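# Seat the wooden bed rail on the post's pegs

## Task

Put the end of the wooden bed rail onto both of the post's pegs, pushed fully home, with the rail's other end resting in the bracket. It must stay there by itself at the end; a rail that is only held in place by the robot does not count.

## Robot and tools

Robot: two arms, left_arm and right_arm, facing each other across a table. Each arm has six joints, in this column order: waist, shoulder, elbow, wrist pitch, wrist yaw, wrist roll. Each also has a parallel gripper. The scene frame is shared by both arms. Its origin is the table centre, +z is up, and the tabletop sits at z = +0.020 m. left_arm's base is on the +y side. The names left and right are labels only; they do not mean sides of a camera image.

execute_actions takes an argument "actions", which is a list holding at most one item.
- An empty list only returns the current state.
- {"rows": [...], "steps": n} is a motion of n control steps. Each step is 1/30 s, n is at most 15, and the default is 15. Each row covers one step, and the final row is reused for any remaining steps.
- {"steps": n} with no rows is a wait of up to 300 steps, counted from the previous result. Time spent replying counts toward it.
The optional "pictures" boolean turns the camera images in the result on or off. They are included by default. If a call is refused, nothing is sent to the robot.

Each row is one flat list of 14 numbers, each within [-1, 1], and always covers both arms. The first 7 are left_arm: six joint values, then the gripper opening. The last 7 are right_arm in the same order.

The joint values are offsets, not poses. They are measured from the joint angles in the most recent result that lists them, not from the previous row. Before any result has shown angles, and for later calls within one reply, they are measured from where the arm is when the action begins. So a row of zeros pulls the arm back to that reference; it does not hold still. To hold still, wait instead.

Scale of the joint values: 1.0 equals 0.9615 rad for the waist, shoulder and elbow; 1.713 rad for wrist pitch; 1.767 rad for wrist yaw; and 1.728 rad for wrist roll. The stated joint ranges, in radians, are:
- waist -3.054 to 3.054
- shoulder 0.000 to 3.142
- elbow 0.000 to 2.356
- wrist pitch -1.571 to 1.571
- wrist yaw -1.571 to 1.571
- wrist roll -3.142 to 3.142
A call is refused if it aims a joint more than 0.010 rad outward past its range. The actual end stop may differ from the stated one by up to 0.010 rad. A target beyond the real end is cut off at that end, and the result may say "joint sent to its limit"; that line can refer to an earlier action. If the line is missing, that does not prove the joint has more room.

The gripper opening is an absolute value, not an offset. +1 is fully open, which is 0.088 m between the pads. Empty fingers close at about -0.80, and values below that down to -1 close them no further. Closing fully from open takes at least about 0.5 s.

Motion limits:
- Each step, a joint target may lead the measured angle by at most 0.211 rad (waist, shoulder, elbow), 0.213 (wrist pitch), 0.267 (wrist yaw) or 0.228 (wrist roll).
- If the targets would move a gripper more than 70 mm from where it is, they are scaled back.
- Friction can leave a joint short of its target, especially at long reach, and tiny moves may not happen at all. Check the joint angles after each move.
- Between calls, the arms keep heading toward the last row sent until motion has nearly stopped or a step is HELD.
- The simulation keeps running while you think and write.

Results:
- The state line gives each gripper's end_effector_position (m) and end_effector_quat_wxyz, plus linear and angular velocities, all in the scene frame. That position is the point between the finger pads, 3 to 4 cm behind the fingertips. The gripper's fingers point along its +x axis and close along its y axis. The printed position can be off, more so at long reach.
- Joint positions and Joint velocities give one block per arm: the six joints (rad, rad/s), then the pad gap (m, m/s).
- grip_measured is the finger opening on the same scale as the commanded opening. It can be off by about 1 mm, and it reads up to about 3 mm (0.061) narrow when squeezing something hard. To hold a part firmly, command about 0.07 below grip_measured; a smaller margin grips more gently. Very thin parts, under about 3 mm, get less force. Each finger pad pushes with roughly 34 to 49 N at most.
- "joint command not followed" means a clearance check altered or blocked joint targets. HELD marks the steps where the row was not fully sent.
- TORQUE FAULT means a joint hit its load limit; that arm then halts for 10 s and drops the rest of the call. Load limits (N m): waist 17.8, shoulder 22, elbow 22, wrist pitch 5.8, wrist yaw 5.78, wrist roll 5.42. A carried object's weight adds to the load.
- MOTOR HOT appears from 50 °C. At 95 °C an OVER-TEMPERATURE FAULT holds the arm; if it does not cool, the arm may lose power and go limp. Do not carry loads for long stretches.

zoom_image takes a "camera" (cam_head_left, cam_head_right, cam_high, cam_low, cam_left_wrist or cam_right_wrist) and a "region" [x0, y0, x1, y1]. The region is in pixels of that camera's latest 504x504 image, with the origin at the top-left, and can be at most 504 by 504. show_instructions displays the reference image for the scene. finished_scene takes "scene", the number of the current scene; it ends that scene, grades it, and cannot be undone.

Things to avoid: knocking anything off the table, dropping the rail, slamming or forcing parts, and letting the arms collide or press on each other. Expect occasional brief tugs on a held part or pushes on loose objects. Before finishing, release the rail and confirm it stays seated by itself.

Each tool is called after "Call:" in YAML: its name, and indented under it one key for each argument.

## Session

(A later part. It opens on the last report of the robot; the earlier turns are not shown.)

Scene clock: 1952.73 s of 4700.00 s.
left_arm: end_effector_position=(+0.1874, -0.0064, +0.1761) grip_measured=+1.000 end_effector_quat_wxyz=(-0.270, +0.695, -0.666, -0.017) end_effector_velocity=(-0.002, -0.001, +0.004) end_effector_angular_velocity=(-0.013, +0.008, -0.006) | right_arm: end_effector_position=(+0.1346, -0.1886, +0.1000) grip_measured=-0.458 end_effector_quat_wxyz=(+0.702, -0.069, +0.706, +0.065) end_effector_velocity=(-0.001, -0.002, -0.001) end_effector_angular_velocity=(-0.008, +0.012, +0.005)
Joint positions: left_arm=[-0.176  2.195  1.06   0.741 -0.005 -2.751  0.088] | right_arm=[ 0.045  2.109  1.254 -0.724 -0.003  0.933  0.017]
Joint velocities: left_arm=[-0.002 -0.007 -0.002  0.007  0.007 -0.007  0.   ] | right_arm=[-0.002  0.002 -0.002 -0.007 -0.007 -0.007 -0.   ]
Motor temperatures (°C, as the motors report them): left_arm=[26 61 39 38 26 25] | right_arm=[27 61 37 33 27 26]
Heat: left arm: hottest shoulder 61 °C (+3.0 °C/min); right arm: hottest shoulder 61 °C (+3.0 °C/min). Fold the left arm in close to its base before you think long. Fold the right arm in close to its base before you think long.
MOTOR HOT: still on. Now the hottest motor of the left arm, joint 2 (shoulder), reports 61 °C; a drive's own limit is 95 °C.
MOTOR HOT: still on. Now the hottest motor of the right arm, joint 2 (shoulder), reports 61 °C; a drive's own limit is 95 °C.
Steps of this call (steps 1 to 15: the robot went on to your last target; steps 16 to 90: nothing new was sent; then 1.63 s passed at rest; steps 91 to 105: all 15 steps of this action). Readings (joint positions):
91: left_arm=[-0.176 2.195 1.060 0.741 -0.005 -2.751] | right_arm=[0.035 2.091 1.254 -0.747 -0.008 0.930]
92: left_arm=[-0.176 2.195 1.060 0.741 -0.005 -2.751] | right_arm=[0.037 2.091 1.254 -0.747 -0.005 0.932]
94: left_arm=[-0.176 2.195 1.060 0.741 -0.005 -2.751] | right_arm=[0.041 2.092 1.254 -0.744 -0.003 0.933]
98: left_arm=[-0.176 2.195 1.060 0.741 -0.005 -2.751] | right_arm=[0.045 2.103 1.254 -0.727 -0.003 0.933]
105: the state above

Push and then slowly sweep −y.

Call:
execute_actions:
  actions:
    - {"rows":[[0,0,0,0,0,0,1,-0.008,0,0.008,0.003,0.006,-0.003,-1],[0,0,0,0,0,0,1,-0.012,0,0.008,0.003,0.006,-0.004,-1],[0,0,0,0,0,0,1,-0.016,0,0.008,0.003,0.006,-0.005,-1],[0,0,0,0,0,0,1,-0.02,0,0.008,0.003,0.006,-0.006,-1],[0,0,0,0,0,0,1,-0.02,0,0.008,0.003,0.006,-0.006,-1],[0,0,0,0,0,0,1,-0.02,0,0.008,0.003,0.006,-0.006,-1],[0,0,0,0,0,0,1,-0.02,0,0.008,-0.002,0.006,-0.006,-1],[0,0,0,0,0,0,1,-0.02,0,0.008,-0.003,0.006,-0.006,-1],[0,0,0,0,0,0,1,-0.02,0,0.008,-0.004,0.006,-0.006,-1],[0,0,0,0,0,0,1,-0.02,0,0.008,-0.005,0.006,-0.006,-1],[0,0,0,0,0,0,1,-0.02,0,0.008,-0.006,0.006,-0.006,-1],[0,0,0,0,0,0,1,-0.02,0,0.008,-0.007,0.006,-0.006,-1],[0,0,0,0,0,0,1,-0.02,0,0.008,-0.008,0.006,-0.006,-1],[0,0,0,0,0,0,1,-0.02,0,0.008,-0.009,0.006,-0.006,-1],[0,0,0,0,0,0,1,-0.02,0,0.008,-0.010,0.006,-0.006,-1]],"steps":15}

Call:
zoom_image:
  camera: "cam_left_wrist"
  region: [260,140,360,250]

Scene clock: 1960.60 s of 4700.00 s.
left_arm: end_effector_position=(+0.1874, -0.0064, +0.1761) grip_measured=+1.000 end_effector_quat_wxyz=(-0.270, +0.695, -0.666, -0.017) end_effector_velocity=(+0.005, -0.001, +0.004) end_effector_angular_velocity=(-0.012, -0.003, +0.026) | right_arm: end_effector_position=(+0.1357, -0.1918, +0.1001) grip_measured=-0.458 end_effector_quat_wxyz=(+0.698, -0.070, +0.710, +0.062) end_effector_velocity=(-0.003, -0.005, +0.000) end_effector_angular_velocity=(-0.017, +0.016, -0.010)
Joint positions: left_arm=[-0.176  2.195  1.06   0.741 -0.005 -2.751  0.088] | right_arm=[ 0.035  2.109  1.254 -0.735 -0.009  0.927  0.017]
Joint velocities: left_arm=[ 0.002 -0.002  0.002  0.007 -0.022 -0.007  0.   ] | right_arm=[-0.002 -0.002 -0.002 -0.022 -0.007  0.007 -0.   ]
Motor temperatures (°C, as the motors report them): left_arm=[26 61 39 39 26 25] | right_arm=[27 60 37 32 27 26]
Heat: left arm: hottest shoulder 61 °C (+2.0 °C/min); right arm: hottest shoulder 60 °C (+2.0 °C/min). Fold the left arm in close to its base before you think long. Fold the right arm in close to its base before you think long.
MOTOR HOT: still on. Now the hottest motor of the left arm, joint 2 (shoulder), reports 61 °C; a drive's own limit is 95 °C.
MOTOR HOT: still on. Now the hottest motor of the right arm, joint 2 (shoulder), reports 60 °C; a drive's own limit is 95 °C.
Steps of this call (steps 1 to 15: the robot went on to your last target; steps 16 to 90: nothing new was sent; then 4.37 s passed at rest; steps 91 to 105: all 15 steps of this action). Readings (joint positions):
91: left_arm=[-0.176 2.195 1.060 0.741 -0.005 -2.751] | right_arm=[0.044 2.109 1.254 -0.723 -0.003 0.933]
92: left_arm=[-0.176 2.195 1.060 0.741 -0.005 -2.751] | right_arm=[0.044 2.109 1.254 -0.723 -0.004 0.933]
94: left_arm=[-0.176 2.195 1.060 0.741 -0.005 -2.751] | right_arm=[0.042 2.109 1.254 -0.723 -0.007 0.930]
98: left_arm=[-0.176 2.195 1.060 0.741 -0.005 -2.751] | right_arm=[0.041 2.109 1.254 -0.723 -0.009 0.927]
105: the state above

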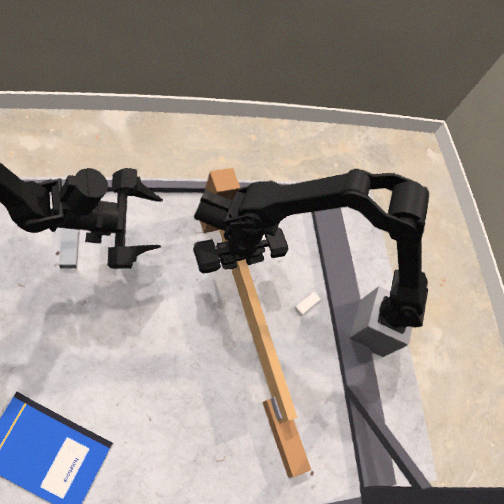

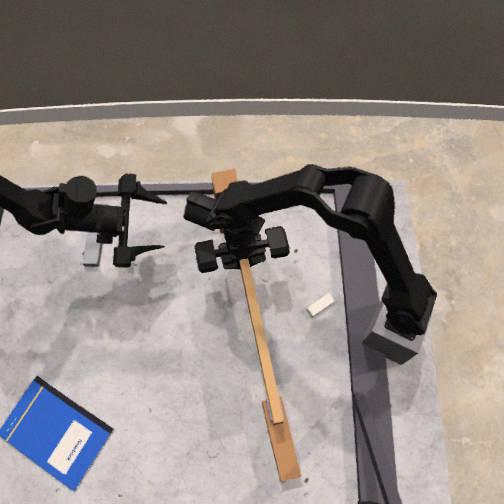

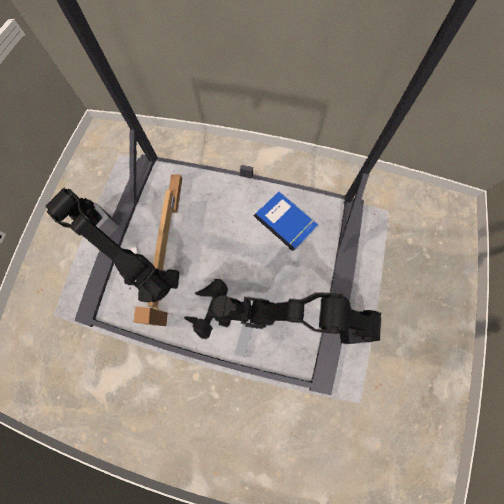

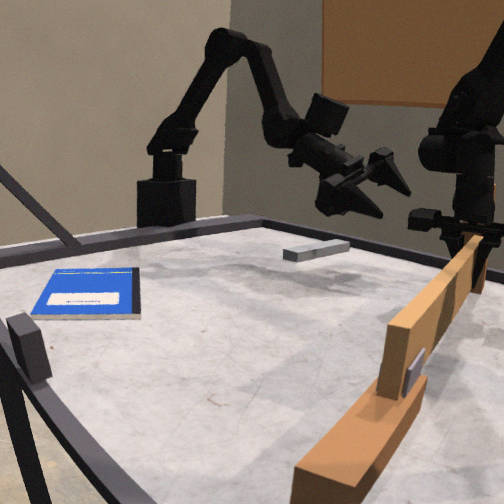

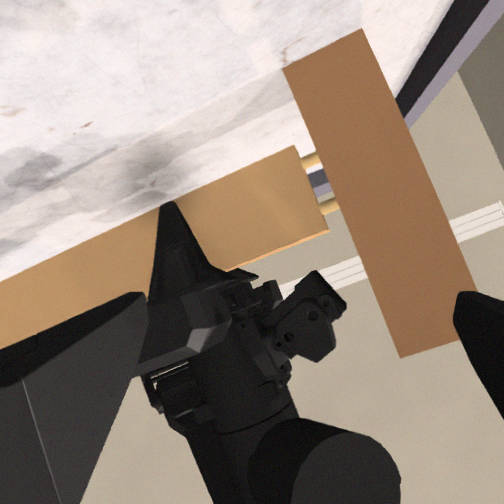

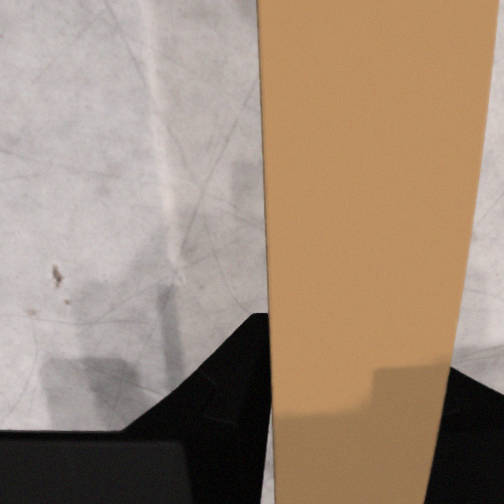

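Region (260, 140, 360, 250) of cam_left_wrist's 504x504 image, scaled by 4.582, with more detail than that image has; it fills the left 458 columns of this view, and the rest is white.

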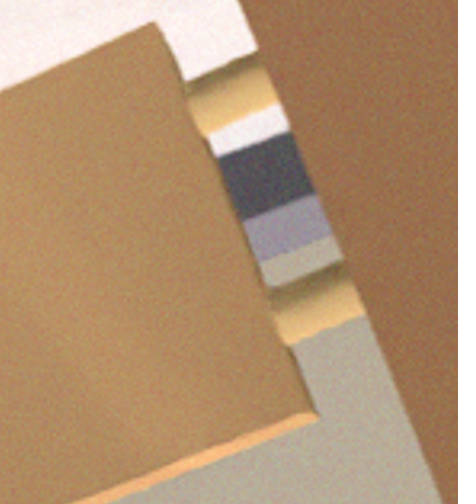

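Call:
execute_actions:
  actions:
    - {"rows":[[0,0,0,0,0,0,1,0.022,0,0.008,0,0.006,0.008,-1],[0,0,0,0,0,0,1,0.022,0,0.008,0,0.006,0.008,-1],[0,0,0,0,0,0,1,0.022,0,0.008,0,0.006,0.008,-1],[0,0,0,0,0,0,1,0.022,0,0.008,0.022,0.006,0.008,-1]],"steps":15}
  pictures: false

Call:
execute_actions:
  actions:
    - {"rows":[[0,0,0,0,0,0,1,-0.008,0,0.008,0.003,0.006,-0.003,-1],[0,0,0,0,0,0,1,-0.012,0,0.008,0.003,0.006,-0.004,-1],[0,0,0,0,0,0,1,-0.016,0,0.008,0.003,0.006,-0.005,-1],[0,0,0,0,0,0,1,-0.02,0,0.008,0.003,0.006,-0.006,-1],[0,0,0,0,0,0,1,-0.02,0,0.008,0.003,0.006,-0.006,-1],[0,0,0,0,0,0,1,-0.02,0,0.008,0.003,0.006,-0.006,-1],[0,0,0,0,0,0,1,-0.02,0,0.008,-0.002,0.006,-0.006,-1],[0,0,0,0,0,0,1,-0.02,0,0.008,-0.003,0.006,-0.006,-1],[0,0,0,0,0,0,1,-0.02,0,0.008,-0.004,0.006,-0.006,-1],[0,0,0,0,0,0,1,-0.02,0,0.008,-0.005,0.006,-0.006,-1],[0,0,0,0,0,0,1,-0.02,0,0.008,-0.006,0.006,-0.006,-1],[0,0,0,0,0,0,1,-0.02,0,0.008,-0.007,0.006,-0.006,-1],[0,0,0,0,0,0,1,-0.02,0,0.008,-0.008,0.006,-0.006,-1],[0,0,0,0,0,0,1,-0.02,0,0.008,-0.009,0.006,-0.006,-1],[0,0,0,0,0,0,1,-0.02,0,0.008,-0.010,0.006,-0.006,-1]],"steps":15}
  pictures: false

Scene clock: 1968.73 s of 4700.00 s.
left_arm: end_effector_position=(+0.1874, -0.0064, +0.1761) grip_measured=+1.000 end_effector_quat_wxyz=(-0.270, +0.695, -0.666, -0.017) end_effector_velocity=(+0.000, -0.003, +0.007) end_effector_angular_velocity=(-0.027, +0.001, +0.007) | right_arm: end_effector_position=(+0.1333, -0.1837, +0.1000) grip_measured=-0.458 end_effector_quat_wxyz=(+0.705, -0.067, +0.702, +0.074) end_effector_velocity=(+0.001, -0.001, -0.001) end_effector_angular_velocity=(+0.005, +0.006, +0.000)
Joint positions: left_arm=[-0.176  2.195  1.06   0.741 -0.005 -2.751  0.088] | right_arm=[ 0.054  2.109  1.254 -0.706 -0.002  0.933  0.017]
Joint velocities: left_arm=[-0.002 -0.002  0.002  0.022 -0.007 -0.007  0.   ] | right_arm=[-0.007 -0.002 -0.007  0.007 -0.007 -0.007  0.   ]
Motor temperatures (°C, as the motors report them): left_arm=[26 61 39 39 26 25] | right_arm=[27 59 37 32 27 26]
Heat: left arm: hottest shoulder 61 °C (+2.0 °C/min); right arm: hottest shoulder 59 °C (+1.0 °C/min). Fold the left arm in close to its base before you think long. Fold the right arm in close to its base before you think long.
MOTOR HOT: still on. Now the hottest motor of the left arm, joint 2 (shoulder), reports 61 °C; a drive's own limit is 95 °C.
MOTOR HOT: still on. Now the hottest motor of the right arm, joint 2 (shoulder), reports 59 °C; a drive's own limit is 95 °C.
Steps of this call (steps 1 to 15: the robot went on to your last target; steps 16 to 90: nothing new was sent; then 4.63 s passed at rest; steps 91 to 105: all 15 steps of this action). Readings (joint positions):
91: left_arm=[-0.176 2.195 1.060 0.741 -0.005 -2.751] | right_arm=[0.036 2.109 1.254 -0.738 -0.006 0.929]
92: left_arm=[-0.176 2.195 1.060 0.741 -0.005 -2.751] | right_arm=[0.039 2.109 1.254 -0.737 -0.003 0.931]
94: left_arm=[-0.176 2.195 1.060 0.741 -0.005 -2.751] | right_arm=[0.043 2.109 1.254 -0.731 -0.001 0.933]
98: left_arm=[-0.176 2.195 1.060 0.741 -0.005 -2.751] | right_arm=[0.053 2.109 1.254 -0.710 -0.002 0.933]
105: the state above

Scene clock: 1969.23 s of 4700.00 s.
left_arm: end_effector_position=(+0.1874, -0.0064, +0.1761) grip_measured=+1.000 end_effector_quat_wxyz=(-0.270, +0.695, -0.666, -0.017) end_effector_velocity=(+0.002, +0.000, +0.001) end_effector_angular_velocity=(+0.003, -0.001, +0.021) | right_arm: end_effector_position=(+0.1348, -0.1860, +0.1000) grip_measured=-0.458 end_effector_quat_wxyz=(+0.702, -0.068, +0.705, +0.073) end_effector_velocity=(-0.001, -0.002, -0.001) end_effector_angular_velocity=(-0.008, +0.012, -0.010)
Joint positions: left_arm=[-0.176  2.195  1.06   0.741 -0.005 -2.751  0.088] | right_arm=[ 0.046  2.109  1.254 -0.713 -0.007  0.924  0.017]
Joint velocities: left_arm=[-0.002 -0.002  0.002 -0.007 -0.022 -0.007  0.   ] | right_arm=[-0.002  0.002 -0.002 -0.007 -0.007  0.007 -0.   ]
Motor temperatures (°C, as the motors report them): left_arm=[26 61 39 39 26 25] | right_arm=[27 59 37 32 27 26]
Heat: left arm: hottest shoulder 61 °C (+2.0 °C/min); right arm: hottest shoulder 59 °C (+1.0 °C/min). Fold the left arm in close to its base before you think long. Fold the right arm in close to its base before you think long.
MOTOR HOT: still on. Now the hottest motor of the left arm, joint 2 (shoulder), reports 61 °C; a drive's own limit is 95 °C.
MOTOR HOT: still on. Now the hottest motor of the right arm, joint 2 (shoulder), reports 59 °C; a drive's own limit is 95 °C.
Steps of this call (steps 1 to 15: all 15 steps of this action). Readings (joint positions):
1: left_arm=[-0.176 2.195 1.060 0.741 -0.005 -2.751] | right_arm=[0.054 2.109 1.254 -0.706 -0.002 0.932]
2: left_arm=[-0.176 2.195 1.060 0.741 -0.005 -2.751] | right_arm=[0.054 2.109 1.254 -0.706 -0.003 0.931]
4: left_arm=[-0.176 2.195 1.060 0.741 -0.005 -2.751] | right_arm=[0.052 2.109 1.254 -0.706 -0.003 0.928]
8: left_arm=[-0.176 2.195 1.060 0.741 -0.005 -2.751] | right_arm=[0.049 2.109 1.254 -0.707 -0.007 0.925]
15: the state above

Continue sweep −y.

Call:
execute_actions:
  actions:
    - {"rows":[[0,0,0,0,0,0,1,-0.012,0,0.008,-0.003,0.007,0,-1],[0,0,0,0,0,0,1,-0.012,0,0.008,-0.004,0.007,0,-1],[0,0,0,0,0,0,1,-0.013,0,0.008,-0.005,0.007,0,-1],[0,0,0,0,0,0,1,-0.013,0,0.008,-0.006,0.007,0,-1],[0,0,0,0,0,0,1,-0.014,0,0.008,-0.007,0.007,0,-1],[0,0,0,0,0,0,1,-0.014,0,0.008,-0.008,0.007,0,-1],[0,0,0,0,0,0,1,-0.015,0,0.008,-0.009,0.007,-0.002,-1],[0,0,0,0,0,0,1,-0.015,0,0.008,-0.010,0.007,-0.002,-1],[0,0,0,0,0,0,1,-0.016,0,0.008,-0.011,0.007,-0.003,-1],[0,0,0,0,0,0,1,-0.016,0,0.008,-0.012,0.007,-0.003,-1]],"steps":15}
  pictures: false

Scene clock: 1974.60 s of 4700.00 s.
left_arm: end_effector_position=(+0.1874, -0.0064, +0.1761) grip_measured=+1.000 end_effector_quat_wxyz=(-0.270, +0.695, -0.666, -0.017) end_effector_velocity=(+0.002, +0.003, -0.004) end_effector_angular_velocity=(+0.021, +0.007, +0.012) | right_arm: end_effector_position=(+0.1347, -0.1865, +0.1004) grip_measured=-0.458 end_effector_quat_wxyz=(+0.701, -0.069, +0.706, +0.073) end_effector_velocity=(-0.001, -0.007, -0.001) end_effector_angular_velocity=(-0.027, +0.005, +0.005)
Joint positions: left_arm=[-0.176  2.195  1.06   0.741 -0.005 -2.751  0.088] | right_arm=[ 0.045  2.109  1.256 -0.718 -0.008  0.922  0.017]
Joint velocities: left_arm=[ 0.002 -0.002 -0.002 -0.022 -0.007 -0.007  0.   ] | right_arm=[-0.002 -0.002 -0.007 -0.022  0.007 -0.007 -0.   ]
Motor temperatures (°C, as the motors report them): left_arm=[26 61 39 39 26 25] | right_arm=[27 59 37 31 27 26]
Heat: left arm: hottest shoulder 61 °C (+2.0 °C/min); right arm: hottest shoulder 59 °C (+1.0 °C/min). Fold the left arm in close to its base before you think long. Fold the right arm in close to its base before you think long.
MOTOR HOT: still on. Now the hottest motor of the left arm, joint 2 (shoulder), reports 61 °C; a drive's own limit is 95 °C.
MOTOR HOT: still on. Now the hottest motor of the right arm, joint 2 (shoulder), reports 59 °C; a drive's own limit is 95 °C.
Steps of this call (steps 1 to 15: the robot went on to your last target; steps 16 to 90: nothing new was sent; then 1.87 s passed at rest; steps 91 to 105: all 15 steps of this action). Readings (joint positions):
91: left_arm=[-0.176 2.195 1.060 0.741 -0.005 -2.751] | right_arm=[0.046 2.109 1.254 -0.713 -0.007 0.924]
92: left_arm=[-0.176 2.195 1.060 0.741 -0.005 -2.751] | right_arm=[0.046 2.109 1.254 -0.713 -0.007 0.924]
94: left_arm=[-0.176 2.195 1.060 0.741 -0.005 -2.751] | right_arm=[0.046 2.109 1.254 -0.713 -0.007 0.924]
98: left_arm=[-0.176 2.195 1.060 0.741 -0.005 -2.751] | right_arm=[0.046 2.109 1.254 -0.714 -0.007 0.924]
105: the state above

Call:
execute_actions:
  actions:
    - {"rows":[[0,0,0,0,0,0,1,-0.012,0,0.006,0.006,0.007,0,-1],[0,0,0,0,0,0,1,-0.012,0,0.006,0.007,0.007,0,-1],[0,0,0,0,0,0,1,-0.012,0,0.006,0.008,0.007,0,-1],[0,0,0,0,0,0,1,-0.012,0,0.006,0.009,0.007,0,-1],[0,0,0,0,0,0,1,-0.012,0,0.006,0.010,0.007,0,-1],[0,0,0,0,0,0,1,-0.012,0,0.006,0.011,0.007,0,-1],[0,0,0,0,0,0,1,-0.012,0,0.006,0.012,0.007,0,-1],[0,0,0,0,0,0,1,-0.012,0,0.006,0.013,0.007,0,-1],[0,0,0,0,0,0,1,-0.012,0,0.006,0.014,0.007,0,-1],[0,0,0,0,0,0,1,-0.012,0,0.006,0.015,0.007,0,-1],[0,0,0,0,0,0,1,-0.012,0,0.006,0.016,0.007,0,-1],[0,0,0,0,0,0,1,-0.012,0,0.006,0.017,0.007,0,-1],[0,0,0,0,0,0,1,-0.012,0,0.006,0.018,0.007,0,-1],[0,0,0,0,0,0,1,-0.012,0,0.006,0.019,0.007,0,-1]],"steps":15}
  pictures: false

Scene clock: 1985.13 s of 4700.00 s.
left_arm: end_effector_position=(+0.1874, -0.0064, +0.1761) grip_measured=+1.000 end_effector_quat_wxyz=(-0.270, +0.695, -0.666, -0.017) end_effector_velocity=(+0.002, +0.002, +0.000) end_effector_angular_velocity=(-0.002, -0.002, +0.021) | right_arm: end_effector_position=(+0.1363, -0.1848, +0.1004) grip_measured=-0.458 end_effector_quat_wxyz=(+0.703, -0.066, +0.704, +0.075) end_effector_velocity=(+0.001, +0.003, +0.001) end_effector_angular_velocity=(+0.021, +0.014, +0.000)
Joint positions: left_arm=[-0.176  2.195  1.06   0.741 -0.005 -2.751  0.088] | right_arm=[ 0.043  2.109  1.256 -0.708 -0.009  0.921  0.017]
Joint velocities: left_arm=[-0.002 -0.002 -0.007  0.007 -0.022 -0.007  0.   ] | right_arm=[-0.007 -0.002  0.002  0.007 -0.022 -0.007  0.   ]
Motor temperatures (°C, as the motors report them): left_arm=[26 61 39 40 26 25] | right_arm=[27 59 37 31 27 26]
Heat: left arm: hottest shoulder 61 °C (+1.0 °C/min); right arm: hottest shoulder 59 °C (+2.0 °C/min). Fold the left arm in close to its base before you think long. Fold the right arm in close to its base before you think long.
MOTOR HOT: still on. Now the hottest motor of the left arm, joint 2 (shoulder), reports 61 °C; a drive's own limit is 95 °C.
MOTOR HOT: still on. Now the hottest motor of the right arm, joint 2 (shoulder), reports 59 °C; a drive's own limit is 95 °C.
Steps of this call (steps 1 to 15: the robot went on to your last target; steps 16 to 90: nothing new was sent; then 7.03 s passed at rest; steps 91 to 105: all 15 steps of this action). Readings (joint positions):
91: left_arm=[-0.176 2.195 1.060 0.741 -0.005 -2.751] | right_arm=[0.045 2.109 1.256 -0.718 -0.008 0.922]
92: left_arm=[-0.176 2.195 1.060 0.741 -0.005 -2.751] | right_arm=[0.045 2.109 1.256 -0.717 -0.008 0.922]
94: left_arm=[-0.176 2.195 1.060 0.741 -0.005 -2.751] | right_arm=[0.045 2.109 1.256 -0.715 -0.008 0.922]
98: left_arm=[-0.176 2.195 1.060 0.741 -0.005 -2.751] | right_arm=[0.043 2.109 1.256 -0.711 -0.008 0.921]
105: the state above

x is advancing. Push more.

Call:
execute_actions:
  actions:
    - {"rows":[[0,0,0,0,0,0,1,-0.014,0,0.008,0.006,0.008,-0.002,-1],[0,0,0,0,0,0,1,-0.018,0,0.008,0.007,0.008,-0.003,-1],[0,0,0,0,0,0,1,-0.022,0,0.008,0.008,0.008,-0.005,-1],[0,0,0,0,0,0,1,-0.026,0,0.008,0.009,0.008,-0.007,-1],[0,0,0,0,0,0,1,-0.03,0,0.008,0.010,0.008,-0.009,-1]],"steps":15}
  pictures: false

Scene clock: 1989.33 s of 4700.00 s.
left_arm: end_effector_position=(+0.1874, -0.0064, +0.1761) grip_measured=+1.000 end_effector_quat_wxyz=(-0.270, +0.695, -0.666, -0.017) end_effector_velocity=(-0.003, +0.001, -0.001) end_effector_angular_velocity=(+0.007, +0.005, +0.002) | right_arm: end_effector_position=(+0.1367, -0.1849, +0.1004) grip_measured=-0.458 end_effector_quat_wxyz=(+0.700, -0.066, +0.707, +0.079) end_effector_velocity=(-0.001, -0.002, +0.000) end_effector_angular_velocity=(-0.003, +0.010, +0.005)
Joint positions: left_arm=[-0.176  2.195  1.06   0.741 -0.005 -2.751  0.088] | right_arm=[ 0.038  2.109  1.256 -0.708 -0.017  0.911  0.017]
Joint velocities: left_arm=[-0.007 -0.002 -0.002 -0.007 -0.007 -0.007  0.   ] | right_arm=[-0.002 -0.002 -0.002 -0.007 -0.007 -0.007 -0.   ]
Motor temperatures (°C, as the motors report them): left_arm=[26 62 39 40 26 25] | right_arm=[27 59 37 32 27 26]
Heat: left arm: hottest shoulder 62 °C (+2.0 °C/min); right arm: hottest shoulder 59 °C (+1.0 °C/min). Fold the left arm in close to its base before you think long. Fold the right arm in close to its base before you think long.
MOTOR HOT: still on. Now the hottest motor of the left arm, joint 2 (shoulder), reports 62 °C; a drive's own limit is 95 °C.
MOTOR HOT: still on. Now the hottest motor of the right arm, joint 2 (shoulder), reports 59 °C; a drive's own limit is 95 °C.
Steps of this call (steps 1 to 15: the robot went on to your last target; steps 16 to 90: nothing new was sent; then 0.70 s passed at rest; steps 91 to 105: all 15 steps of this action). Readings (joint positions):
91: left_arm=[-0.176 2.195 1.060 0.741 -0.005 -2.751] | right_arm=[0.043 2.109 1.256 -0.707 -0.009 0.921]
92: left_arm=[-0.176 2.195 1.060 0.741 -0.005 -2.751] | right_arm=[0.043 2.109 1.256 -0.708 -0.009 0.920]
94: left_arm=[-0.176 2.195 1.060 0.741 -0.005 -2.751] | right_arm=[0.041 2.109 1.256 -0.708 -0.012 0.917]
98: left_arm=[-0.176 2.195 1.060 0.741 -0.005 -2.751] | right_arm=[0.038 2.109 1.256 -0.708 -0.017 0.912]
105: the state above

Call:
execute_actions:
  actions:
    - {"rows":[[0,0,0,0,0,0,1,0.004,0,0.008,0,0.010,0.008,-1],[0,0,0,0,0,0,1,0.004,0,0.008,0,0.010,0.008,-1],[0,0,0,0,0,0,1,0.004,0,0.008,0,0.010,0.008,-1],[0,0,0,0,0,0,1,-0.006,0,0.008,-0.002,0.010,0.008,-1],[0,0,0,0,0,0,1,-0.006,0,0.008,-0.0025,0.010,0.008,-1],[0,0,0,0,0,0,1,-0.006,0,0.008,-0.003,0.010,0.008,-1],[0,0,0,0,0,0,1,-0.006,0,0.008,-0.0035,0.010,0.008,-1],[0,0,0,0,0,0,1,-0.006,0,0.008,-0.004,0.010,0.008,-1],[0,0,0,0,0,0,1,-0.006,0,0.008,-0.0045,0.010,0.008,-1],[0,0,0,0,0,0,1,-0.006,0,0.008,-0.005,0.010,0.008,-1],[0,0,0,0,0,0,1,-0.006,0,0.008,-0.0055,0.010,0.008,-1],[0,0,0,0,0,0,1,-0.006,0,0.008,-0.006,0.010,0.008,-1],[0,0,0,0,0,0,1,-0.006,0,0.008,-0.0065,0.010,0.008,-1],[0,0,0,0,0,0,1,-0.006,0,0.008,-0.007,0.010,0.008,-1]],"steps":15}
  pictures: false

Scene clock: 1996.10 s of 4700.00 s.
left_arm: end_effector_position=(+0.1874, -0.0064, +0.1761) grip_measured=+1.000 end_effector_quat_wxyz=(-0.270, +0.695, -0.666, -0.017) end_effector_velocity=(-0.000, -0.001, +0.004) end_effector_angular_velocity=(-0.013, +0.002, +0.007) | right_arm: end_effector_position=(+0.1358, -0.1858, +0.1004) grip_measured=-0.458 end_effector_quat_wxyz=(+0.701, -0.067, +0.706, +0.075) end_effector_velocity=(-0.003, -0.001, +0.000) end_effector_angular_velocity=(+0.003, +0.023, -0.010)
Joint positions: left_arm=[-0.176  2.195  1.06   0.741 -0.005 -2.751  0.088] | right_arm=[ 0.041  2.109  1.256 -0.713 -0.012  0.917  0.017]
Joint velocities: left_arm=[-0.002 -0.002  0.002  0.007 -0.007 -0.007  0.   ] | right_arm=[-0.002 -0.002 -0.002 -0.007 -0.022  0.007 -0.   ]
Motor temperatures (°C, as the motors report them): left_arm=[26 62 39 40 26 25] | right_arm=[28 59 37 32 28 26]
Heat: left arm: hottest shoulder 62 °C (+2.0 °C/min); right arm: hottest shoulder 59 °C (-1.0 °C/min). Fold the left arm in close to its base before you think long. Fold the right arm in close to its base before you think long.
MOTOR HOT: still on. Now the hottest motor of the left arm, joint 2 (shoulder), reports 62 °C; a drive's own limit is 95 °C.
MOTOR HOT: still on. Now the hottest motor of the right arm, joint 2 (shoulder), reports 59 °C; a drive's own limit is 95 °C.
Steps of this call (steps 1 to 15: the robot went on to your last target; steps 16 to 90: nothing new was sent; then 3.27 s passed at rest; steps 91 to 105: all 15 steps of this action). Readings (joint positions):
91: left_arm=[-0.176 2.195 1.060 0.741 -0.005 -2.751] | right_arm=[0.039 2.109 1.256 -0.709 -0.016 0.911]
92: left_arm=[-0.176 2.195 1.060 0.741 -0.005 -2.751] | right_arm=[0.040 2.109 1.256 -0.709 -0.014 0.912]
94: left_arm=[-0.176 2.195 1.060 0.741 -0.005 -2.751] | right_arm=[0.041 2.109 1.256 -0.710 -0.013 0.915]
98: left_arm=[-0.176 2.195 1.060 0.741 -0.005 -2.751] | right_arm=[0.041 2.109 1.256 -0.712 -0.012 0.916]
105: the state above

Call:
execute_actions:
  actions:
    - {"rows":[[0,0,0,0,0,0,1,-0.012,0,0.008,0.002,0.008,0,-1],[0,0,0,0,0,0,1,-0.012,0,0.008,0.002,0.008,0,-1],[0,0,0,0,0,0,1,-0.012,0,0.008,0.002,0.008,0,-1],[0,0,0,0,0,0,1,-0.012,0,0.02,0,0.008,0,-1],[0,0,0,0,0,0,1,-0.012,0,0.022,-0.001,0.008,0,-1],[0,0,0,0,0,0,1,-0.012,0,0.024,-0.002,0.008,0,-1],[0,0,0,0,0,0,1,-0.012,0,0.026,-0.003,0.008,0,-1],[0,0,0,0,0,0,1,-0.012,0,0.028,-0.004,0.008,0,-1],[0,0,0,0,0,0,1,-0.012,0,0.03,-0.005,0.008,0,-1],[0,0,0,0,0,0,1,-0.012,0,0.032,-0.006,0.008,0,-1],[0,0,0,0,0,0,1,-0.012,0,0.034,-0.007,0.008,0,-1]],"steps":15}
  pictures: false

Scene clock: 2000.33 s of 4700.00 s.
left_arm: end_effector_position=(+0.1874, -0.0064, +0.1761) grip_measured=+1.000 end_effector_quat_wxyz=(-0.270, +0.695, -0.666, -0.017) end_effector_velocity=(+0.002, +0.002, -0.004) end_effector_angular_velocity=(+0.012, -0.000, +0.021) | right_arm: end_effector_position=(+0.1362, -0.1850, +0.1019) grip_measured=-0.458 end_effector_quat_wxyz=(+0.701, -0.068, +0.706, +0.075) end_effector_velocity=(-0.000, -0.000, +0.001) end_effector_angular_velocity=(+0.001, +0.008, +0.005)
Joint positions: left_arm=[-0.176  2.195  1.06   0.741 -0.005 -2.751  0.088] | right_arm=[ 0.041  2.109  1.264 -0.722 -0.012  0.918  0.017]
Joint velocities: left_arm=[-0.002  0.002 -0.002 -0.007 -0.022 -0.007  0.   ] | right_arm=[-0.002 -0.002  0.002 -0.007 -0.007 -0.007  0.   ]
Motor temperatures (°C, as the motors report them): left_arm=[26 62 39 40 26 25] | right_arm=[27 59 37 32 28 26]
Heat: left arm: hottest shoulder 62 °C (+2.0 °C/min); right arm: hottest shoulder 59 °C (-1.0 °C/min). Fold the left arm in close to its base before you think long. Fold the right arm in close to its base before you think long.
MOTOR HOT: still on. Now the hottest motor of the left arm, joint 2 (shoulder), reports 62 °C; a drive's own limit is 95 °C.
MOTOR HOT: still on. Now the hottest motor of the right arm, joint 2 (shoulder), reports 59 °C; a drive's own limit is 95 °C.
Steps of this call (steps 1 to 15: the robot went on to your last target; steps 16 to 90: nothing new was sent; then 0.73 s passed at rest; steps 91 to 105: all 15 steps of this action). Readings (joint positions):
91: left_arm=[-0.176 2.195 1.060 0.741 -0.005 -2.751] | right_arm=[0.041 2.109 1.256 -0.714 -0.012 0.918]
92: left_arm=[-0.176 2.195 1.060 0.741 -0.005 -2.751] | right_arm=[0.041 2.109 1.256 -0.713 -0.012 0.918]
94: left_arm=[-0.176 2.195 1.060 0.741 -0.005 -2.751] | right_arm=[0.041 2.109 1.256 -0.713 -0.012 0.918]
98: left_arm=[-0.176 2.195 1.060 0.741 -0.005 -2.751] | right_arm=[0.041 2.109 1.259 -0.715 -0.012 0.918]
105: the state above

Now sweep down with shoulder (small −y drift).

Call:
execute_actions:
  actions:
    - {"rows":[[0,0,0,0,0,0,1,-0.012,0.011,0.008,0.004,0.008,0,-1],[0,0,0,0,0,0,1,-0.012,0.012,0.008,0.004,0.008,0,-1],[0,0,0,0,0,0,1,-0.012,0.013,0.008,0.004,0.008,0,-1],[0,0,0,0,0,0,1,-0.012,0.014,0.008,0.004,0.008,0,-1],[0,0,0,0,0,0,1,-0.012,0.015,0.008,0.004,0.008,0,-1],[0,0,0,0,0,0,1,-0.012,0.016,0.008,0.004,0.008,0,-1],[0,0,0,0,0,0,1,-0.012,0.017,0.008,0.004,0.008,0,-1],[0,0,0,0,0,0,1,-0.012,0.018,0.008,0.004,0.008,0,-1],[0,0,0,0,0,0,1,-0.012,0.019,0.008,0.004,0.008,0,-1],[0,0,0,0,0,0,1,-0.012,0.020,0.008,0.004,0.008,0,-1],[0,0,0,0,0,0,1,-0.012,0.021,0.008,0.004,0.008,0,-1],[0,0,0,0,0,0,1,-0.012,0.022,0.008,0.004,0.008,0,-1],[0,0,0,0,0,0,1,-0.012,0.023,0.008,0.004,0.008,0,-1],[0,0,0,0,0,0,1,-0.012,0.024,0.008,0.004,0.008,0,-1]],"steps":15}
  pictures: false

Scene clock: 2005.20 s of 4700.00 s.
left_arm: end_effector_position=(+0.1874, -0.0064, +0.1761) grip_measured=+1.000 end_effector_quat_wxyz=(-0.270, +0.695, -0.666, -0.017) end_effector_velocity=(-0.003, +0.002, -0.004) end_effector_angular_velocity=(+0.021, +0.007, +0.002) | right_arm: end_effector_position=(+0.1359, -0.1858, +0.0997) grip_measured=-0.458 end_effector_quat_wxyz=(+0.699, -0.070, +0.708, +0.073) end_effector_velocity=(-0.004, -0.003, -0.002) end_effector_angular_velocity=(-0.015, +0.032, -0.010)
Joint positions: left_arm=[-0.176  2.195  1.06   0.741 -0.005 -2.751  0.088] | right_arm=[ 0.041  2.116  1.265 -0.722 -0.012  0.918  0.017]
Joint velocities: left_arm=[-0.007 -0.002 -0.002 -0.022 -0.007 -0.007  0.   ] | right_arm=[-0.002  0.007  0.002 -0.022 -0.022  0.007  0.   ]
Motor temperatures (°C, as the motors report them): left_arm=[26 62 39 40 26 25] | right_arm=[27 59 37 32 28 26]
Heat: left arm: hottest shoulder 62 °C (+1.0 °C/min); right arm: hottest shoulder 59 °C (-1.0 °C/min). Fold the left arm in close to its base before you think long. Fold the right arm in close to its base before you think long.
MOTOR HOT: still on. Now the hottest motor of the left arm, joint 2 (shoulder), reports 62 °C; a drive's own limit is 95 °C.
MOTOR HOT: still on. Now the hottest motor of the right arm, joint 2 (shoulder), reports 59 °C; a drive's own limit is 95 °C.
Steps of this call (steps 1 to 15: the robot went on to your last target; steps 16 to 90: nothing new was sent; then 1.37 s passed at rest; steps 91 to 105: all 15 steps of this action). Readings (joint positions):
91: left_arm=[-0.176 2.195 1.060 0.741 -0.005 -2.751] | right_arm=[0.041 2.111 1.265 -0.722 -0.012 0.918]
92: left_arm=[-0.176 2.195 1.060 0.741 -0.005 -2.751] | right_arm=[0.041 2.112 1.265 -0.722 -0.012 0.918]
94: left_arm=[-0.176 2.195 1.060 0.741 -0.005 -2.751] | right_arm=[0.041 2.112 1.265 -0.722 -0.012 0.918]
98: left_arm=[-0.176 2.195 1.060 0.741 -0.005 -2.751] | right_arm=[0.041 2.113 1.265 -0.722 -0.012 0.918]
105: the state above

Call:
execute_actions:
  actions:
    - {"rows":[[0,0,0,0,0,0,1,-0.004,0,0.022,-0.006,0.008,0,-1],[0,0,0,0,0,0,1,-0.004,0,0.024,-0.007,0.008,0,-1],[0,0,0,0,0,0,1,-0.004,0,0.026,-0.008,0.008,0,-1],[0,0,0,0,0,0,1,-0.004,0,0.027,-0.008,0.008,0,-1]],"steps":10}
  pictures: false

Call:
execute_actions:
  actions:
    - {"rows":[[0,0,0,0,0,0,1,-0.012,0,0.008,0.006,0.008,0,-1],[0,0,0,0,0,0,1,-0.012,0,0.008,0.007,0.008,0,-1],[0,0,0,0,0,0,1,-0.012,0,0.008,0.008,0.008,0,-1],[0,0,0,0,0,0,1,-0.012,0,0.008,0.009,0.008,0,-1],[0,0,0,0,0,0,1,-0.012,0,0.008,0.010,0.008,0,-1],[0,0,0,0,0,0,1,-0.012,0,0.008,0.011,0.008,0,-1],[0,0,0,0,0,0,1,-0.012,0,0.008,0.012,0.008,0,-1],[0,0,0,0,0,0,1,-0.012,0,0.008,0.013,0.008,0,-1],[0,0,0,0,0,0,1,-0.012,0,0.008,0.014,0.008,0,-1],[0,0,0,0,0,0,1,-0.012,0,0.008,0.015,0.008,0,-1],[0,0,0,0,0,0,1,-0.012,0,0.008,0.016,0.008,0,-1],[0,0,0,0,0,0,1,-0.012,0,0.008,0.017,0.008,0,-1],[0,0,0,0,0,0,1,-0.012,0,0.008,0.018,0.008,0,-1],[0,0,0,0,0,0,1,-0.012,0,0.008,0.019,0.008,0,-1],[0,0,0,0,0,0,1,-0.012,0,0.008,0.02,0.008,0,-1]],"steps":15}
  pictures: false

Scene clock: 2011.90 s of 4700.00 s.
left_arm: end_effector_position=(+0.1874, -0.0064, +0.1761) grip_measured=+1.000 end_effector_quat_wxyz=(-0.270, +0.695, -0.666, -0.017) end_effector_velocity=(-0.000, +0.000, -0.001) end_effector_angular_velocity=(-0.003, +0.004, +0.007) | right_arm: end_effector_position=(+0.1361, -0.1854, +0.1010) grip_measured=-0.458 end_effector_quat_wxyz=(+0.699, -0.071, +0.708, +0.072) end_effector_velocity=(+0.000, +0.001, +0.002) end_effector_angular_velocity=(+0.005, +0.006, +0.005)
Joint positions: left_arm=[-0.176  2.195  1.06   0.741 -0.005 -2.751  0.088] | right_arm=[ 0.041  2.116  1.272 -0.732 -0.011  0.918  0.017]
Joint velocities: left_arm=[-0.002  0.002 -0.002  0.007 -0.007 -0.007  0.   ] | right_arm=[-0.002 -0.002  0.007 -0.007 -0.007 -0.007 -0.001]
Motor temperatures (°C, as the motors report them): left_arm=[26 62 39 40 26 25] | right_arm=[27 58 37 32 28 26]
Heat: left arm: hottest shoulder 62 °C (+1.0 °C/min); right arm: hottest shoulder 58 °C (-3.0 °C/min). Fold the left arm in close to its base before you think long. Fold the right arm in close to its base before you think long.
MOTOR HOT: still on. Now the hottest motor of the left arm, joint 2 (shoulder), reports 62 °C; a drive's own limit is 95 °C.
MOTOR HOT: still on. Now the hottest motor of the right arm, joint 2 (shoulder), reports 58 °C; a drive's own limit is 95 °C.
Steps of this call (steps 1 to 15: the robot went on to your last target; steps 16 to 90: nothing new was sent; then 3.37 s passed at rest; steps 91 to 100: all 10 steps of this action). Readings (joint positions):
91: left_arm=[-0.176 2.195 1.060 0.741 -0.005 -2.751] | right_arm=[0.041 2.116 1.265 -0.723 -0.012 0.918]
92: left_arm=[-0.176 2.195 1.060 0.741 -0.005 -2.751] | right_arm=[0.041 2.116 1.266 -0.725 -0.012 0.918]
94: left_arm=[-0.176 2.195 1.060 0.741 -0.005 -2.751] | right_arm=[0.041 2.116 1.269 -0.728 -0.012 0.918]
98: left_arm=[-0.176 2.195 1.060 0.741 -0.005 -2.751] | right_arm=[0.041 2.116 1.271 -0.731 -0.011 0.918]
100: the state above

Scene clock: 2012.40 s of 4700.00 s.
left_arm: end_effector_position=(+0.1874, -0.0064, +0.1761) grip_measured=+1.000 end_effector_quat_wxyz=(-0.270, +0.695, -0.666, -0.017) end_effector_velocity=(-0.003, +0.002, -0.000) end_effector_angular_velocity=(+0.007, +0.005, +0.002) | right_arm: end_effector_position=(+0.1367, -0.1842, +0.1010) grip_measured=-0.458 end_effector_quat_wxyz=(+0.700, -0.069, +0.707, +0.073) end_effector_velocity=(-0.001, -0.002, +0.000) end_effector_angular_velocity=(-0.010, -0.003, +0.010)
Joint positions: left_arm=[-0.176  2.195  1.06   0.741 -0.005 -2.751  0.088] | right_arm=[ 0.041  2.116  1.272 -0.726 -0.011  0.918  0.017]
Joint velocities: left_arm=[-0.007 -0.007 -0.007 -0.007 -0.007 -0.007  0.   ] | right_arm=[ 0.002 -0.002 -0.002 -0.007  0.007 -0.007 -0.   ]
Motor temperatures (°C, as the motors report them): left_arm=[26 62 39 40 26 25] | right_arm=[27 58 37 32 28 26]
Heat: left arm: hottest shoulder 62 °C (+1.0 °C/min); right arm: hottest shoulder 58 °C (-3.0 °C/min). Fold the left arm in close to its base before you think long. Fold the right arm in close to its base before you think long.
MOTOR HOT: still on. Now the hottest motor of the left arm, joint 2 (shoulder), reports 62 °C; a drive's own limit is 95 °C.
MOTOR HOT: still on. Now the hottest motor of the right arm, joint 2 (shoulder), reports 58 °C; a drive's own limit is 95 °C.
Steps of this call (steps 1 to 15: all 15 steps of this action). Readings (joint positions):
1: left_arm=[-0.176 2.195 1.060 0.741 -0.005 -2.751] | right_arm=[0.041 2.116 1.272 -0.732 -0.011 0.918]
2: left_arm=[-0.176 2.195 1.060 0.741 -0.005 -2.751] | right_arm=[0.041 2.116 1.272 -0.731 -0.011 0.918]
4: left_arm=[-0.176 2.195 1.060 0.741 -0.005 -2.751] | right_arm=[0.041 2.116 1.272 -0.731 -0.011 0.918]
8: left_arm=[-0.176 2.195 1.060 0.741 -0.005 -2.751] | right_arm=[0.041 2.116 1.272 -0.729 -0.011 0.918]
15: the state above

Sweep back −y over the full width slowly.

Call:
execute_actions:
  actions:
    - {"rows":[[0,0,0,0,0,0,1,-0.012,0,0.008,-0.002,0.008,0,-1],[0,0,0,0,0,0,1,-0.012,0,0.008,-0.003,0.008,0,-1],[0,0,0,0,0,0,1,-0.012,0,0.008,-0.0035,0.008,0,-1],[0,0,0,0,0,0,1,-0.012,0,0.008,-0.004,0.008,0,-1],[0,0,0,0,0,0,1,-0.012,0,0.008,-0.0045,0.008,0,-1],[0,0,0,0,0,0,1,-0.012,0,0.008,-0.005,0.008,0,-1],[0,0,0,0,0,0,1,-0.012,0,0.008,-0.0055,0.008,0,-1],[0,0,0,0,0,0,1,-0.012,0,0.008,-0.006,0.008,0,-1],[0,0,0,0,0,0,1,-0.012,0,0.008,-0.0065,0.008,0,-1],[0,0,0,0,0,0,1,-0.012,0,0.008,-0.007,0.008,0,-1],[0,0,0,0,0,0,1,-0.012,0,0.008,-0.0075,0.008,0,-1],[0,0,0,0,0,0,1,-0.012,0,0.008,-0.008,0.008,0,-1],[0,0,0,0,0,0,1,-0.012,0,0.008,-0.0085,0.008,0,-1],[0,0,0,0,0,0,1,-0.012,0,0.008,-0.009,0.008,0,-1],[0,0,0,0,0,0,1,-0.012,0,0.008,-0.0095,0.008,0,-1]],"steps":15}

Call:
zoom_image:
  camera: "cam_left_wrist"
  region: [260,140,360,250]

Scene clock: 2020.43 s of 4700.00 s.
left_arm: end_effector_position=(+0.1874, -0.0064, +0.1761) grip_measured=+1.000 end_effector_quat_wxyz=(-0.270, +0.695, -0.666, -0.017) end_effector_velocity=(+0.002, +0.003, -0.003) end_effector_angular_velocity=(+0.011, +0.013, +0.026) | right_arm: end_effector_position=(+0.1360, -0.1856, +0.1010) grip_measured=-0.458 end_effector_quat_wxyz=(+0.699, -0.071, +0.708, +0.071) end_effector_velocity=(-0.001, -0.001, +0.002) end_effector_angular_velocity=(+0.001, +0.008, +0.019)
Joint positions: left_arm=[-0.176  2.195  1.06   0.741 -0.005 -2.751  0.088] | right_arm=[ 0.041  2.116  1.271 -0.732 -0.011  0.918  0.017]
Joint velocities: left_arm=[-0.002 -0.002 -0.007 -0.007 -0.022 -0.022  0.   ] | right_arm=[-0.002 -0.007 -0.002 -0.007 -0.007 -0.022  0.   ]
Motor temperatures (°C, as the motors report them): left_arm=[26 62 39 41 26 25] | right_arm=[27 58 37 34 28 26]
Heat: left arm: hottest shoulder 62 °C (+1.0 °C/min); right arm: hottest shoulder 58 °C (-2.0 °C/min). Fold the left arm in close to its base before you think long. Fold the right arm in close to its base before you think long.
MOTOR HOT: still on. Now the hottest motor of the left arm, joint 2 (shoulder), reports 62 °C; a drive's own limit is 95 °C.
MOTOR HOT: still on. Now the hottest motor of the right arm, joint 2 (shoulder), reports 58 °C; a drive's own limit is 95 °C.
Steps of this call (steps 1 to 15: the robot went on to your last target; steps 16 to 90: nothing new was sent; then 4.53 s passed at rest; steps 91 to 105: all 15 steps of this action). Readings (joint positions):
91: left_arm=[-0.176 2.195 1.060 0.741 -0.005 -2.751] | right_arm=[0.041 2.116 1.271 -0.726 -0.011 0.918]
92: left_arm=[-0.176 2.195 1.060 0.741 -0.005 -2.751] | right_arm=[0.041 2.116 1.271 -0.727 -0.011 0.918]
94: left_arm=[-0.176 2.195 1.060 0.741 -0.005 -2.751] | right_arm=[0.041 2.116 1.271 -0.728 -0.011 0.918]
98: left_arm=[-0.176 2.195 1.060 0.741 -0.005 -2.751] | right_arm=[0.041 2.116 1.271 -0.731 -0.011 0.918]
105: the state above

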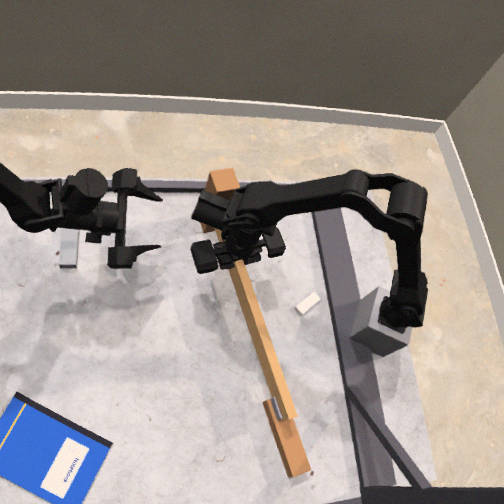

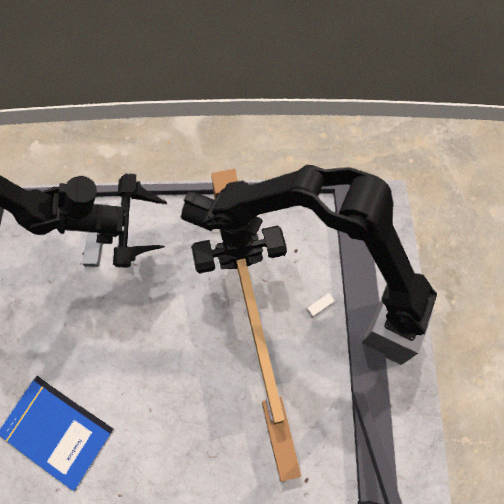

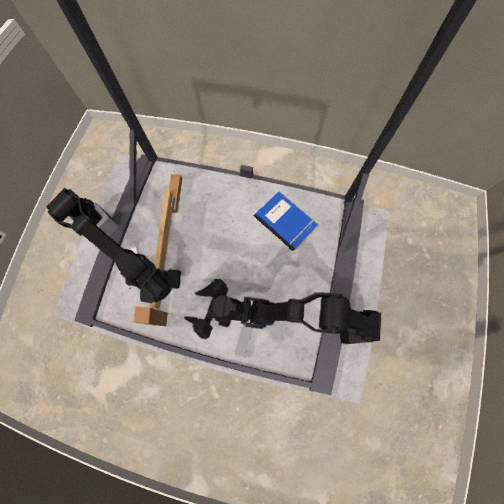

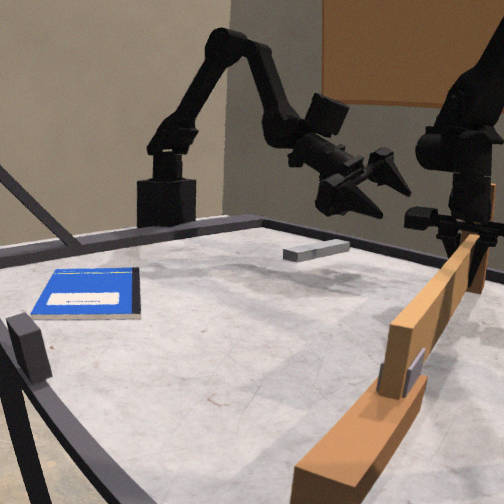

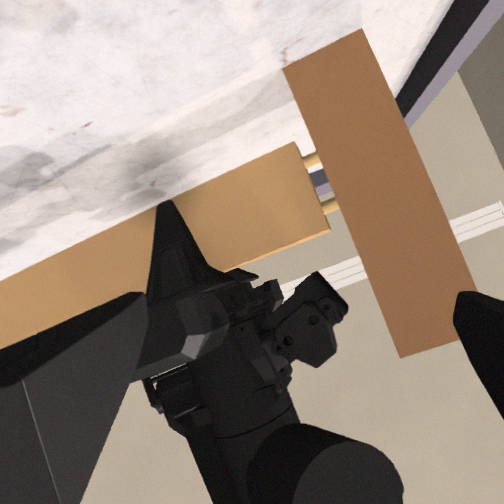

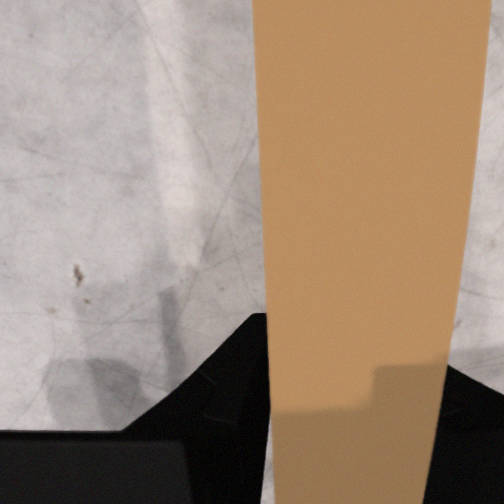

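Region (260, 140, 360, 250) of cam_left_wrist's 504x504 image, scaled by 4.582, with more detail than that image has; it fills the left 458 columns of this view, and the rest is white.

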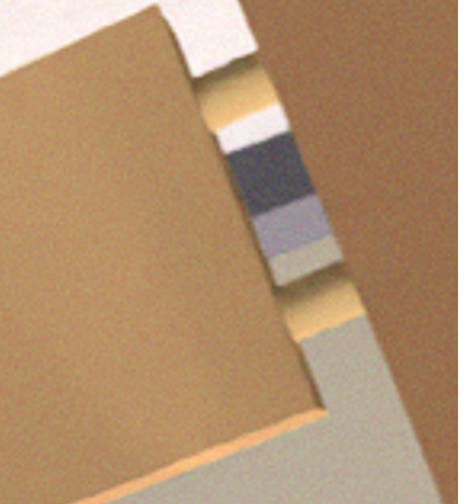

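Call:
execute_actions:
  actions:
    - {"rows":[[0,0,0,0,0,0,1,-0.006,0.013,0.008,0,0.008,0,-1],[0,0,0,0,0,0,1,-0.006,0.014,0.008,0,0.008,0,-1],[0,0,0,0,0,0,1,-0.006,0.0145,0.008,0,0.008,0,-1]],"steps":10}
  pictures: false

Call:
execute_actions:
  actions:
    - {"rows":[[0,0,0,0,0,0,1,-0.012,0,0.008,0.006,0.008,0,-1],[0,0,0,0,0,0,1,-0.012,0,0.008,0.007,0.008,0,-1],[0,0,0,0,0,0,1,-0.012,0,0.008,0.008,0.008,0,-1],[0,0,0,0,0,0,1,-0.012,0,0.008,0.009,0.008,0,-1],[0,0,0,0,0,0,1,-0.012,0,0.008,0.010,0.008,0,-1],[0,0,0,0,0,0,1,-0.012,0,0.008,0.011,0.008,0,-1],[0,0,0,0,0,0,1,-0.012,0,0.008,0.012,0.008,0,-1],[0,0,0,0,0,0,1,-0.012,0,0.008,0.013,0.008,0,-1],[0,0,0,0,0,0,1,-0.012,0,0.008,0.014,0.008,0,-1],[0,0,0,0,0,0,1,-0.012,0,0.008,0.015,0.008,0,-1],[0,0,0,0,0,0,1,-0.012,0,0.008,0.016,0.008,0,-1],[0,0,0,0,0,0,1,-0.012,0,0.008,0.017,0.008,0,-1],[0,0,0,0,0,0,1,-0.012,0,0.008,0.018,0.008,0,-1],[0,0,0,0,0,0,1,-0.012,0,0.008,0.019,0.008,0,-1],[0,0,0,0,0,0,1,-0.012,0,0.008,0.02,0.008,0,-1]],"steps":15}
  pictures: false

Scene clock: 2029.57 s of 4700.00 s.
left_arm: end_effector_position=(+0.1874, -0.0064, +0.1761) grip_measured=+1.000 end_effector_quat_wxyz=(-0.270, +0.695, -0.666, -0.017) end_effector_velocity=(-0.003, +0.002, -0.000) end_effector_angular_velocity=(+0.008, -0.003, -0.012) | right_arm: end_effector_position=(+0.1359, -0.1858, +0.1004) grip_measured=-0.458 end_effector_quat_wxyz=(+0.699, -0.072, +0.708, +0.071) end_effector_velocity=(+0.002, +0.001, +0.002) end_effector_angular_velocity=(+0.014, +0.001, -0.000)
Joint positions: left_arm=[-0.176  2.195  1.06   0.741 -0.005 -2.751  0.088] | right_arm=[ 0.041  2.118  1.271 -0.733 -0.011  0.918  0.017]
Joint velocities: left_arm=[-0.002 -0.007 -0.007 -0.007  0.007  0.007  0.   ] | right_arm=[-0.007 -0.007 -0.002  0.007 -0.007 -0.007 -0.   ]
Motor temperatures (°C, as the motors report them): left_arm=[26 62 38 41 26 25] | right_arm=[27 58 37 33 27 26]
Heat: left arm: hottest shoulder 62 °C (+1.0 °C/min); right arm: hottest shoulder 58 °C (-1.0 °C/min). Fold the left arm in close to its base before you think long. Fold the right arm in close to its base before you think long.
MOTOR HOT: still on. Now the hottest motor of the left arm, joint 2 (shoulder), reports 62 °C; a drive's own limit is 95 °C.
MOTOR HOT: still on. Now the hottest motor of the right arm, joint 2 (shoulder), reports 58 °C; a drive's own limit is 95 °C.
Steps of this call (steps 1 to 15: the robot went on to your last target; steps 16 to 90: nothing new was sent; then 5.80 s passed at rest; steps 91 to 100: all 10 steps of this action). Readings (joint positions):
91: left_arm=[-0.176 2.195 1.060 0.741 -0.005 -2.751] | right_arm=[0.041 2.117 1.271 -0.733 -0.011 0.918]
92: left_arm=[-0.176 2.195 1.060 0.741 -0.005 -2.751] | right_arm=[0.041 2.117 1.271 -0.733 -0.011 0.918]
94: left_arm=[-0.176 2.195 1.060 0.741 -0.005 -2.751] | right_arm=[0.041 2.118 1.271 -0.733 -0.011 0.918]
98: left_arm=[-0.176 2.195 1.060 0.741 -0.005 -2.751] | right_arm=[0.041 2.118 1.271 -0.733 -0.011 0.918]
100: the state above

Scene clock: 2030.07 s of 4700.00 s.
left_arm: end_effector_position=(+0.1874, -0.0064, +0.1761) grip_measured=+1.000 end_effector_quat_wxyz=(-0.270, +0.695, -0.666, -0.017) end_effector_velocity=(-0.002, -0.001, +0.001) end_effector_angular_velocity=(+0.001, +0.010, -0.006) | right_arm: end_effector_position=(+0.1365, -0.1845, +0.1004) grip_measured=-0.458 end_effector_quat_wxyz=(+0.700, -0.070, +0.707, +0.073) end_effector_velocity=(-0.001, -0.002, +0.000) end_effector_angular_velocity=(-0.003, +0.010, +0.020)
Joint positions: left_arm=[-0.176  2.195  1.06   0.741 -0.005 -2.751  0.088] | right_arm=[ 0.041  2.118  1.271 -0.726 -0.011  0.918  0.017]
Joint velocities: left_arm=[-0.002 -0.002  0.002 -0.007  0.007 -0.007  0.   ] | right_arm=[-0.002 -0.002 -0.002 -0.007 -0.007 -0.022 -0.   ]
Motor temperatures (°C, as the motors report them): left_arm=[26 62 38 41 26 25] | right_arm=[27 58 37 33 27 26]
Heat: left arm: hottest shoulder 62 °C (+1.0 °C/min); right arm: hottest shoulder 58 °C (-1.0 °C/min). Fold the left arm in close to its base before you think long. Fold the right arm in close to its base before you think long.
MOTOR HOT: still on. Now the hottest motor of the left arm, joint 2 (shoulder), reports 62 °C; a drive's own limit is 95 °C.
MOTOR HOT: still on. Now the hottest motor of the right arm, joint 2 (shoulder), reports 58 °C; a drive's own limit is 95 °C.
Steps of this call (steps 1 to 15: all 15 steps of this action). Readings (joint positions):
1: left_arm=[-0.176 2.195 1.060 0.741 -0.005 -2.751] | right_arm=[0.041 2.118 1.271 -0.732 -0.011 0.918]
2: left_arm=[-0.176 2.195 1.060 0.741 -0.005 -2.751] | right_arm=[0.041 2.118 1.271 -0.732 -0.011 0.918]
4: left_arm=[-0.176 2.195 1.060 0.741 -0.005 -2.751] | right_arm=[0.041 2.118 1.271 -0.731 -0.011 0.918]
8: left_arm=[-0.176 2.195 1.060 0.741 -0.005 -2.751] | right_arm=[0.041 2.118 1.271 -0.729 -0.011 0.918]
15: the state above

Call:
execute_actions:
  actions:
    - {"rows":[[0,0,0,0,0,0,1,0.002,-0.033,-0.014,0.006,0.006,0,-1],[0,0,0,0,0,0,1,0.002,-0.037,-0.022,0.010,0.006,0,-1],[0,0,0,0,0,0,1,0.002,-0.041,-0.030,0.014,0.006,0,-1],[0,0,0,0,0,0,1,0.002,-0.045,-0.040,0.019,0.006,0,-1]],"steps":15}
  pictures: false

Scene clock: 2033.37 s of 4700.00 s.
left_arm: end_effector_position=(+0.1874, -0.0064, +0.1761) grip_measured=+1.000 end_effector_quat_wxyz=(-0.270, +0.695, -0.666, -0.017) end_effector_velocity=(-0.000, -0.000, +0.001) end_effector_angular_velocity=(+0.004, -0.009, +0.002) | right_arm: end_effector_position=(+0.1355, -0.1860, +0.1006) grip_measured=-0.458 end_effector_quat_wxyz=(+0.704, -0.065, +0.703, +0.079) end_effector_velocity=(-0.001, -0.002, +0.000) end_effector_angular_velocity=(-0.003, +0.010, +0.005)
Joint positions: left_arm=[-0.176  2.195  1.06   0.741 -0.005 -2.751  0.088] | right_arm=[ 0.043  2.099  1.242 -0.697 -0.009  0.918  0.017]
Joint velocities: left_arm=[-0.002 -0.002  0.002 -0.007 -0.007  0.007  0.   ] | right_arm=[-0.002 -0.002 -0.002 -0.007 -0.007 -0.007 -0.   ]
Motor temperatures (°C, as the motors report them): left_arm=[26 62 38 41 26 25] | right_arm=[27 58 37 33 27 26]
Heat: left arm: hottest shoulder 62 °C (+1.0 °C/min); right arm: hottest shoulder 58 °C (-1.0 °C/min). Fold the left arm in close to its base before you think long. Fold the right arm in close to its base before you think long.
MOTOR HOT: still on. Now the hottest motor of the left arm, joint 2 (shoulder), reports 62 °C; a drive's own limit is 95 °C.
MOTOR HOT: still on. Now the hottest motor of the right arm, joint 2 (shoulder), reports 58 °C; a drive's own limit is 95 °C.
Steps of this call (steps 1 to 15: the robot went on to your last target; steps 16 to 84: nothing new was sent; steps 85 to 99: all 15 steps of this action). Readings (joint positions):
85: left_arm=[-0.176 2.195 1.060 0.741 -0.005 -2.751] | right_arm=[0.042 2.117 1.268 -0.722 -0.011 0.918]
86: left_arm=[-0.176 2.195 1.060 0.741 -0.005 -2.751] | right_arm=[0.043 2.115 1.264 -0.718 -0.010 0.918]
88: left_arm=[-0.176 2.195 1.060 0.741 -0.005 -2.751] | right_arm=[0.043 2.109 1.254 -0.707 -0.010 0.918]
92: left_arm=[-0.176 2.195 1.060 0.741 -0.005 -2.751] | right_arm=[0.043 2.102 1.244 -0.699 -0.009 0.918]
99: the state above


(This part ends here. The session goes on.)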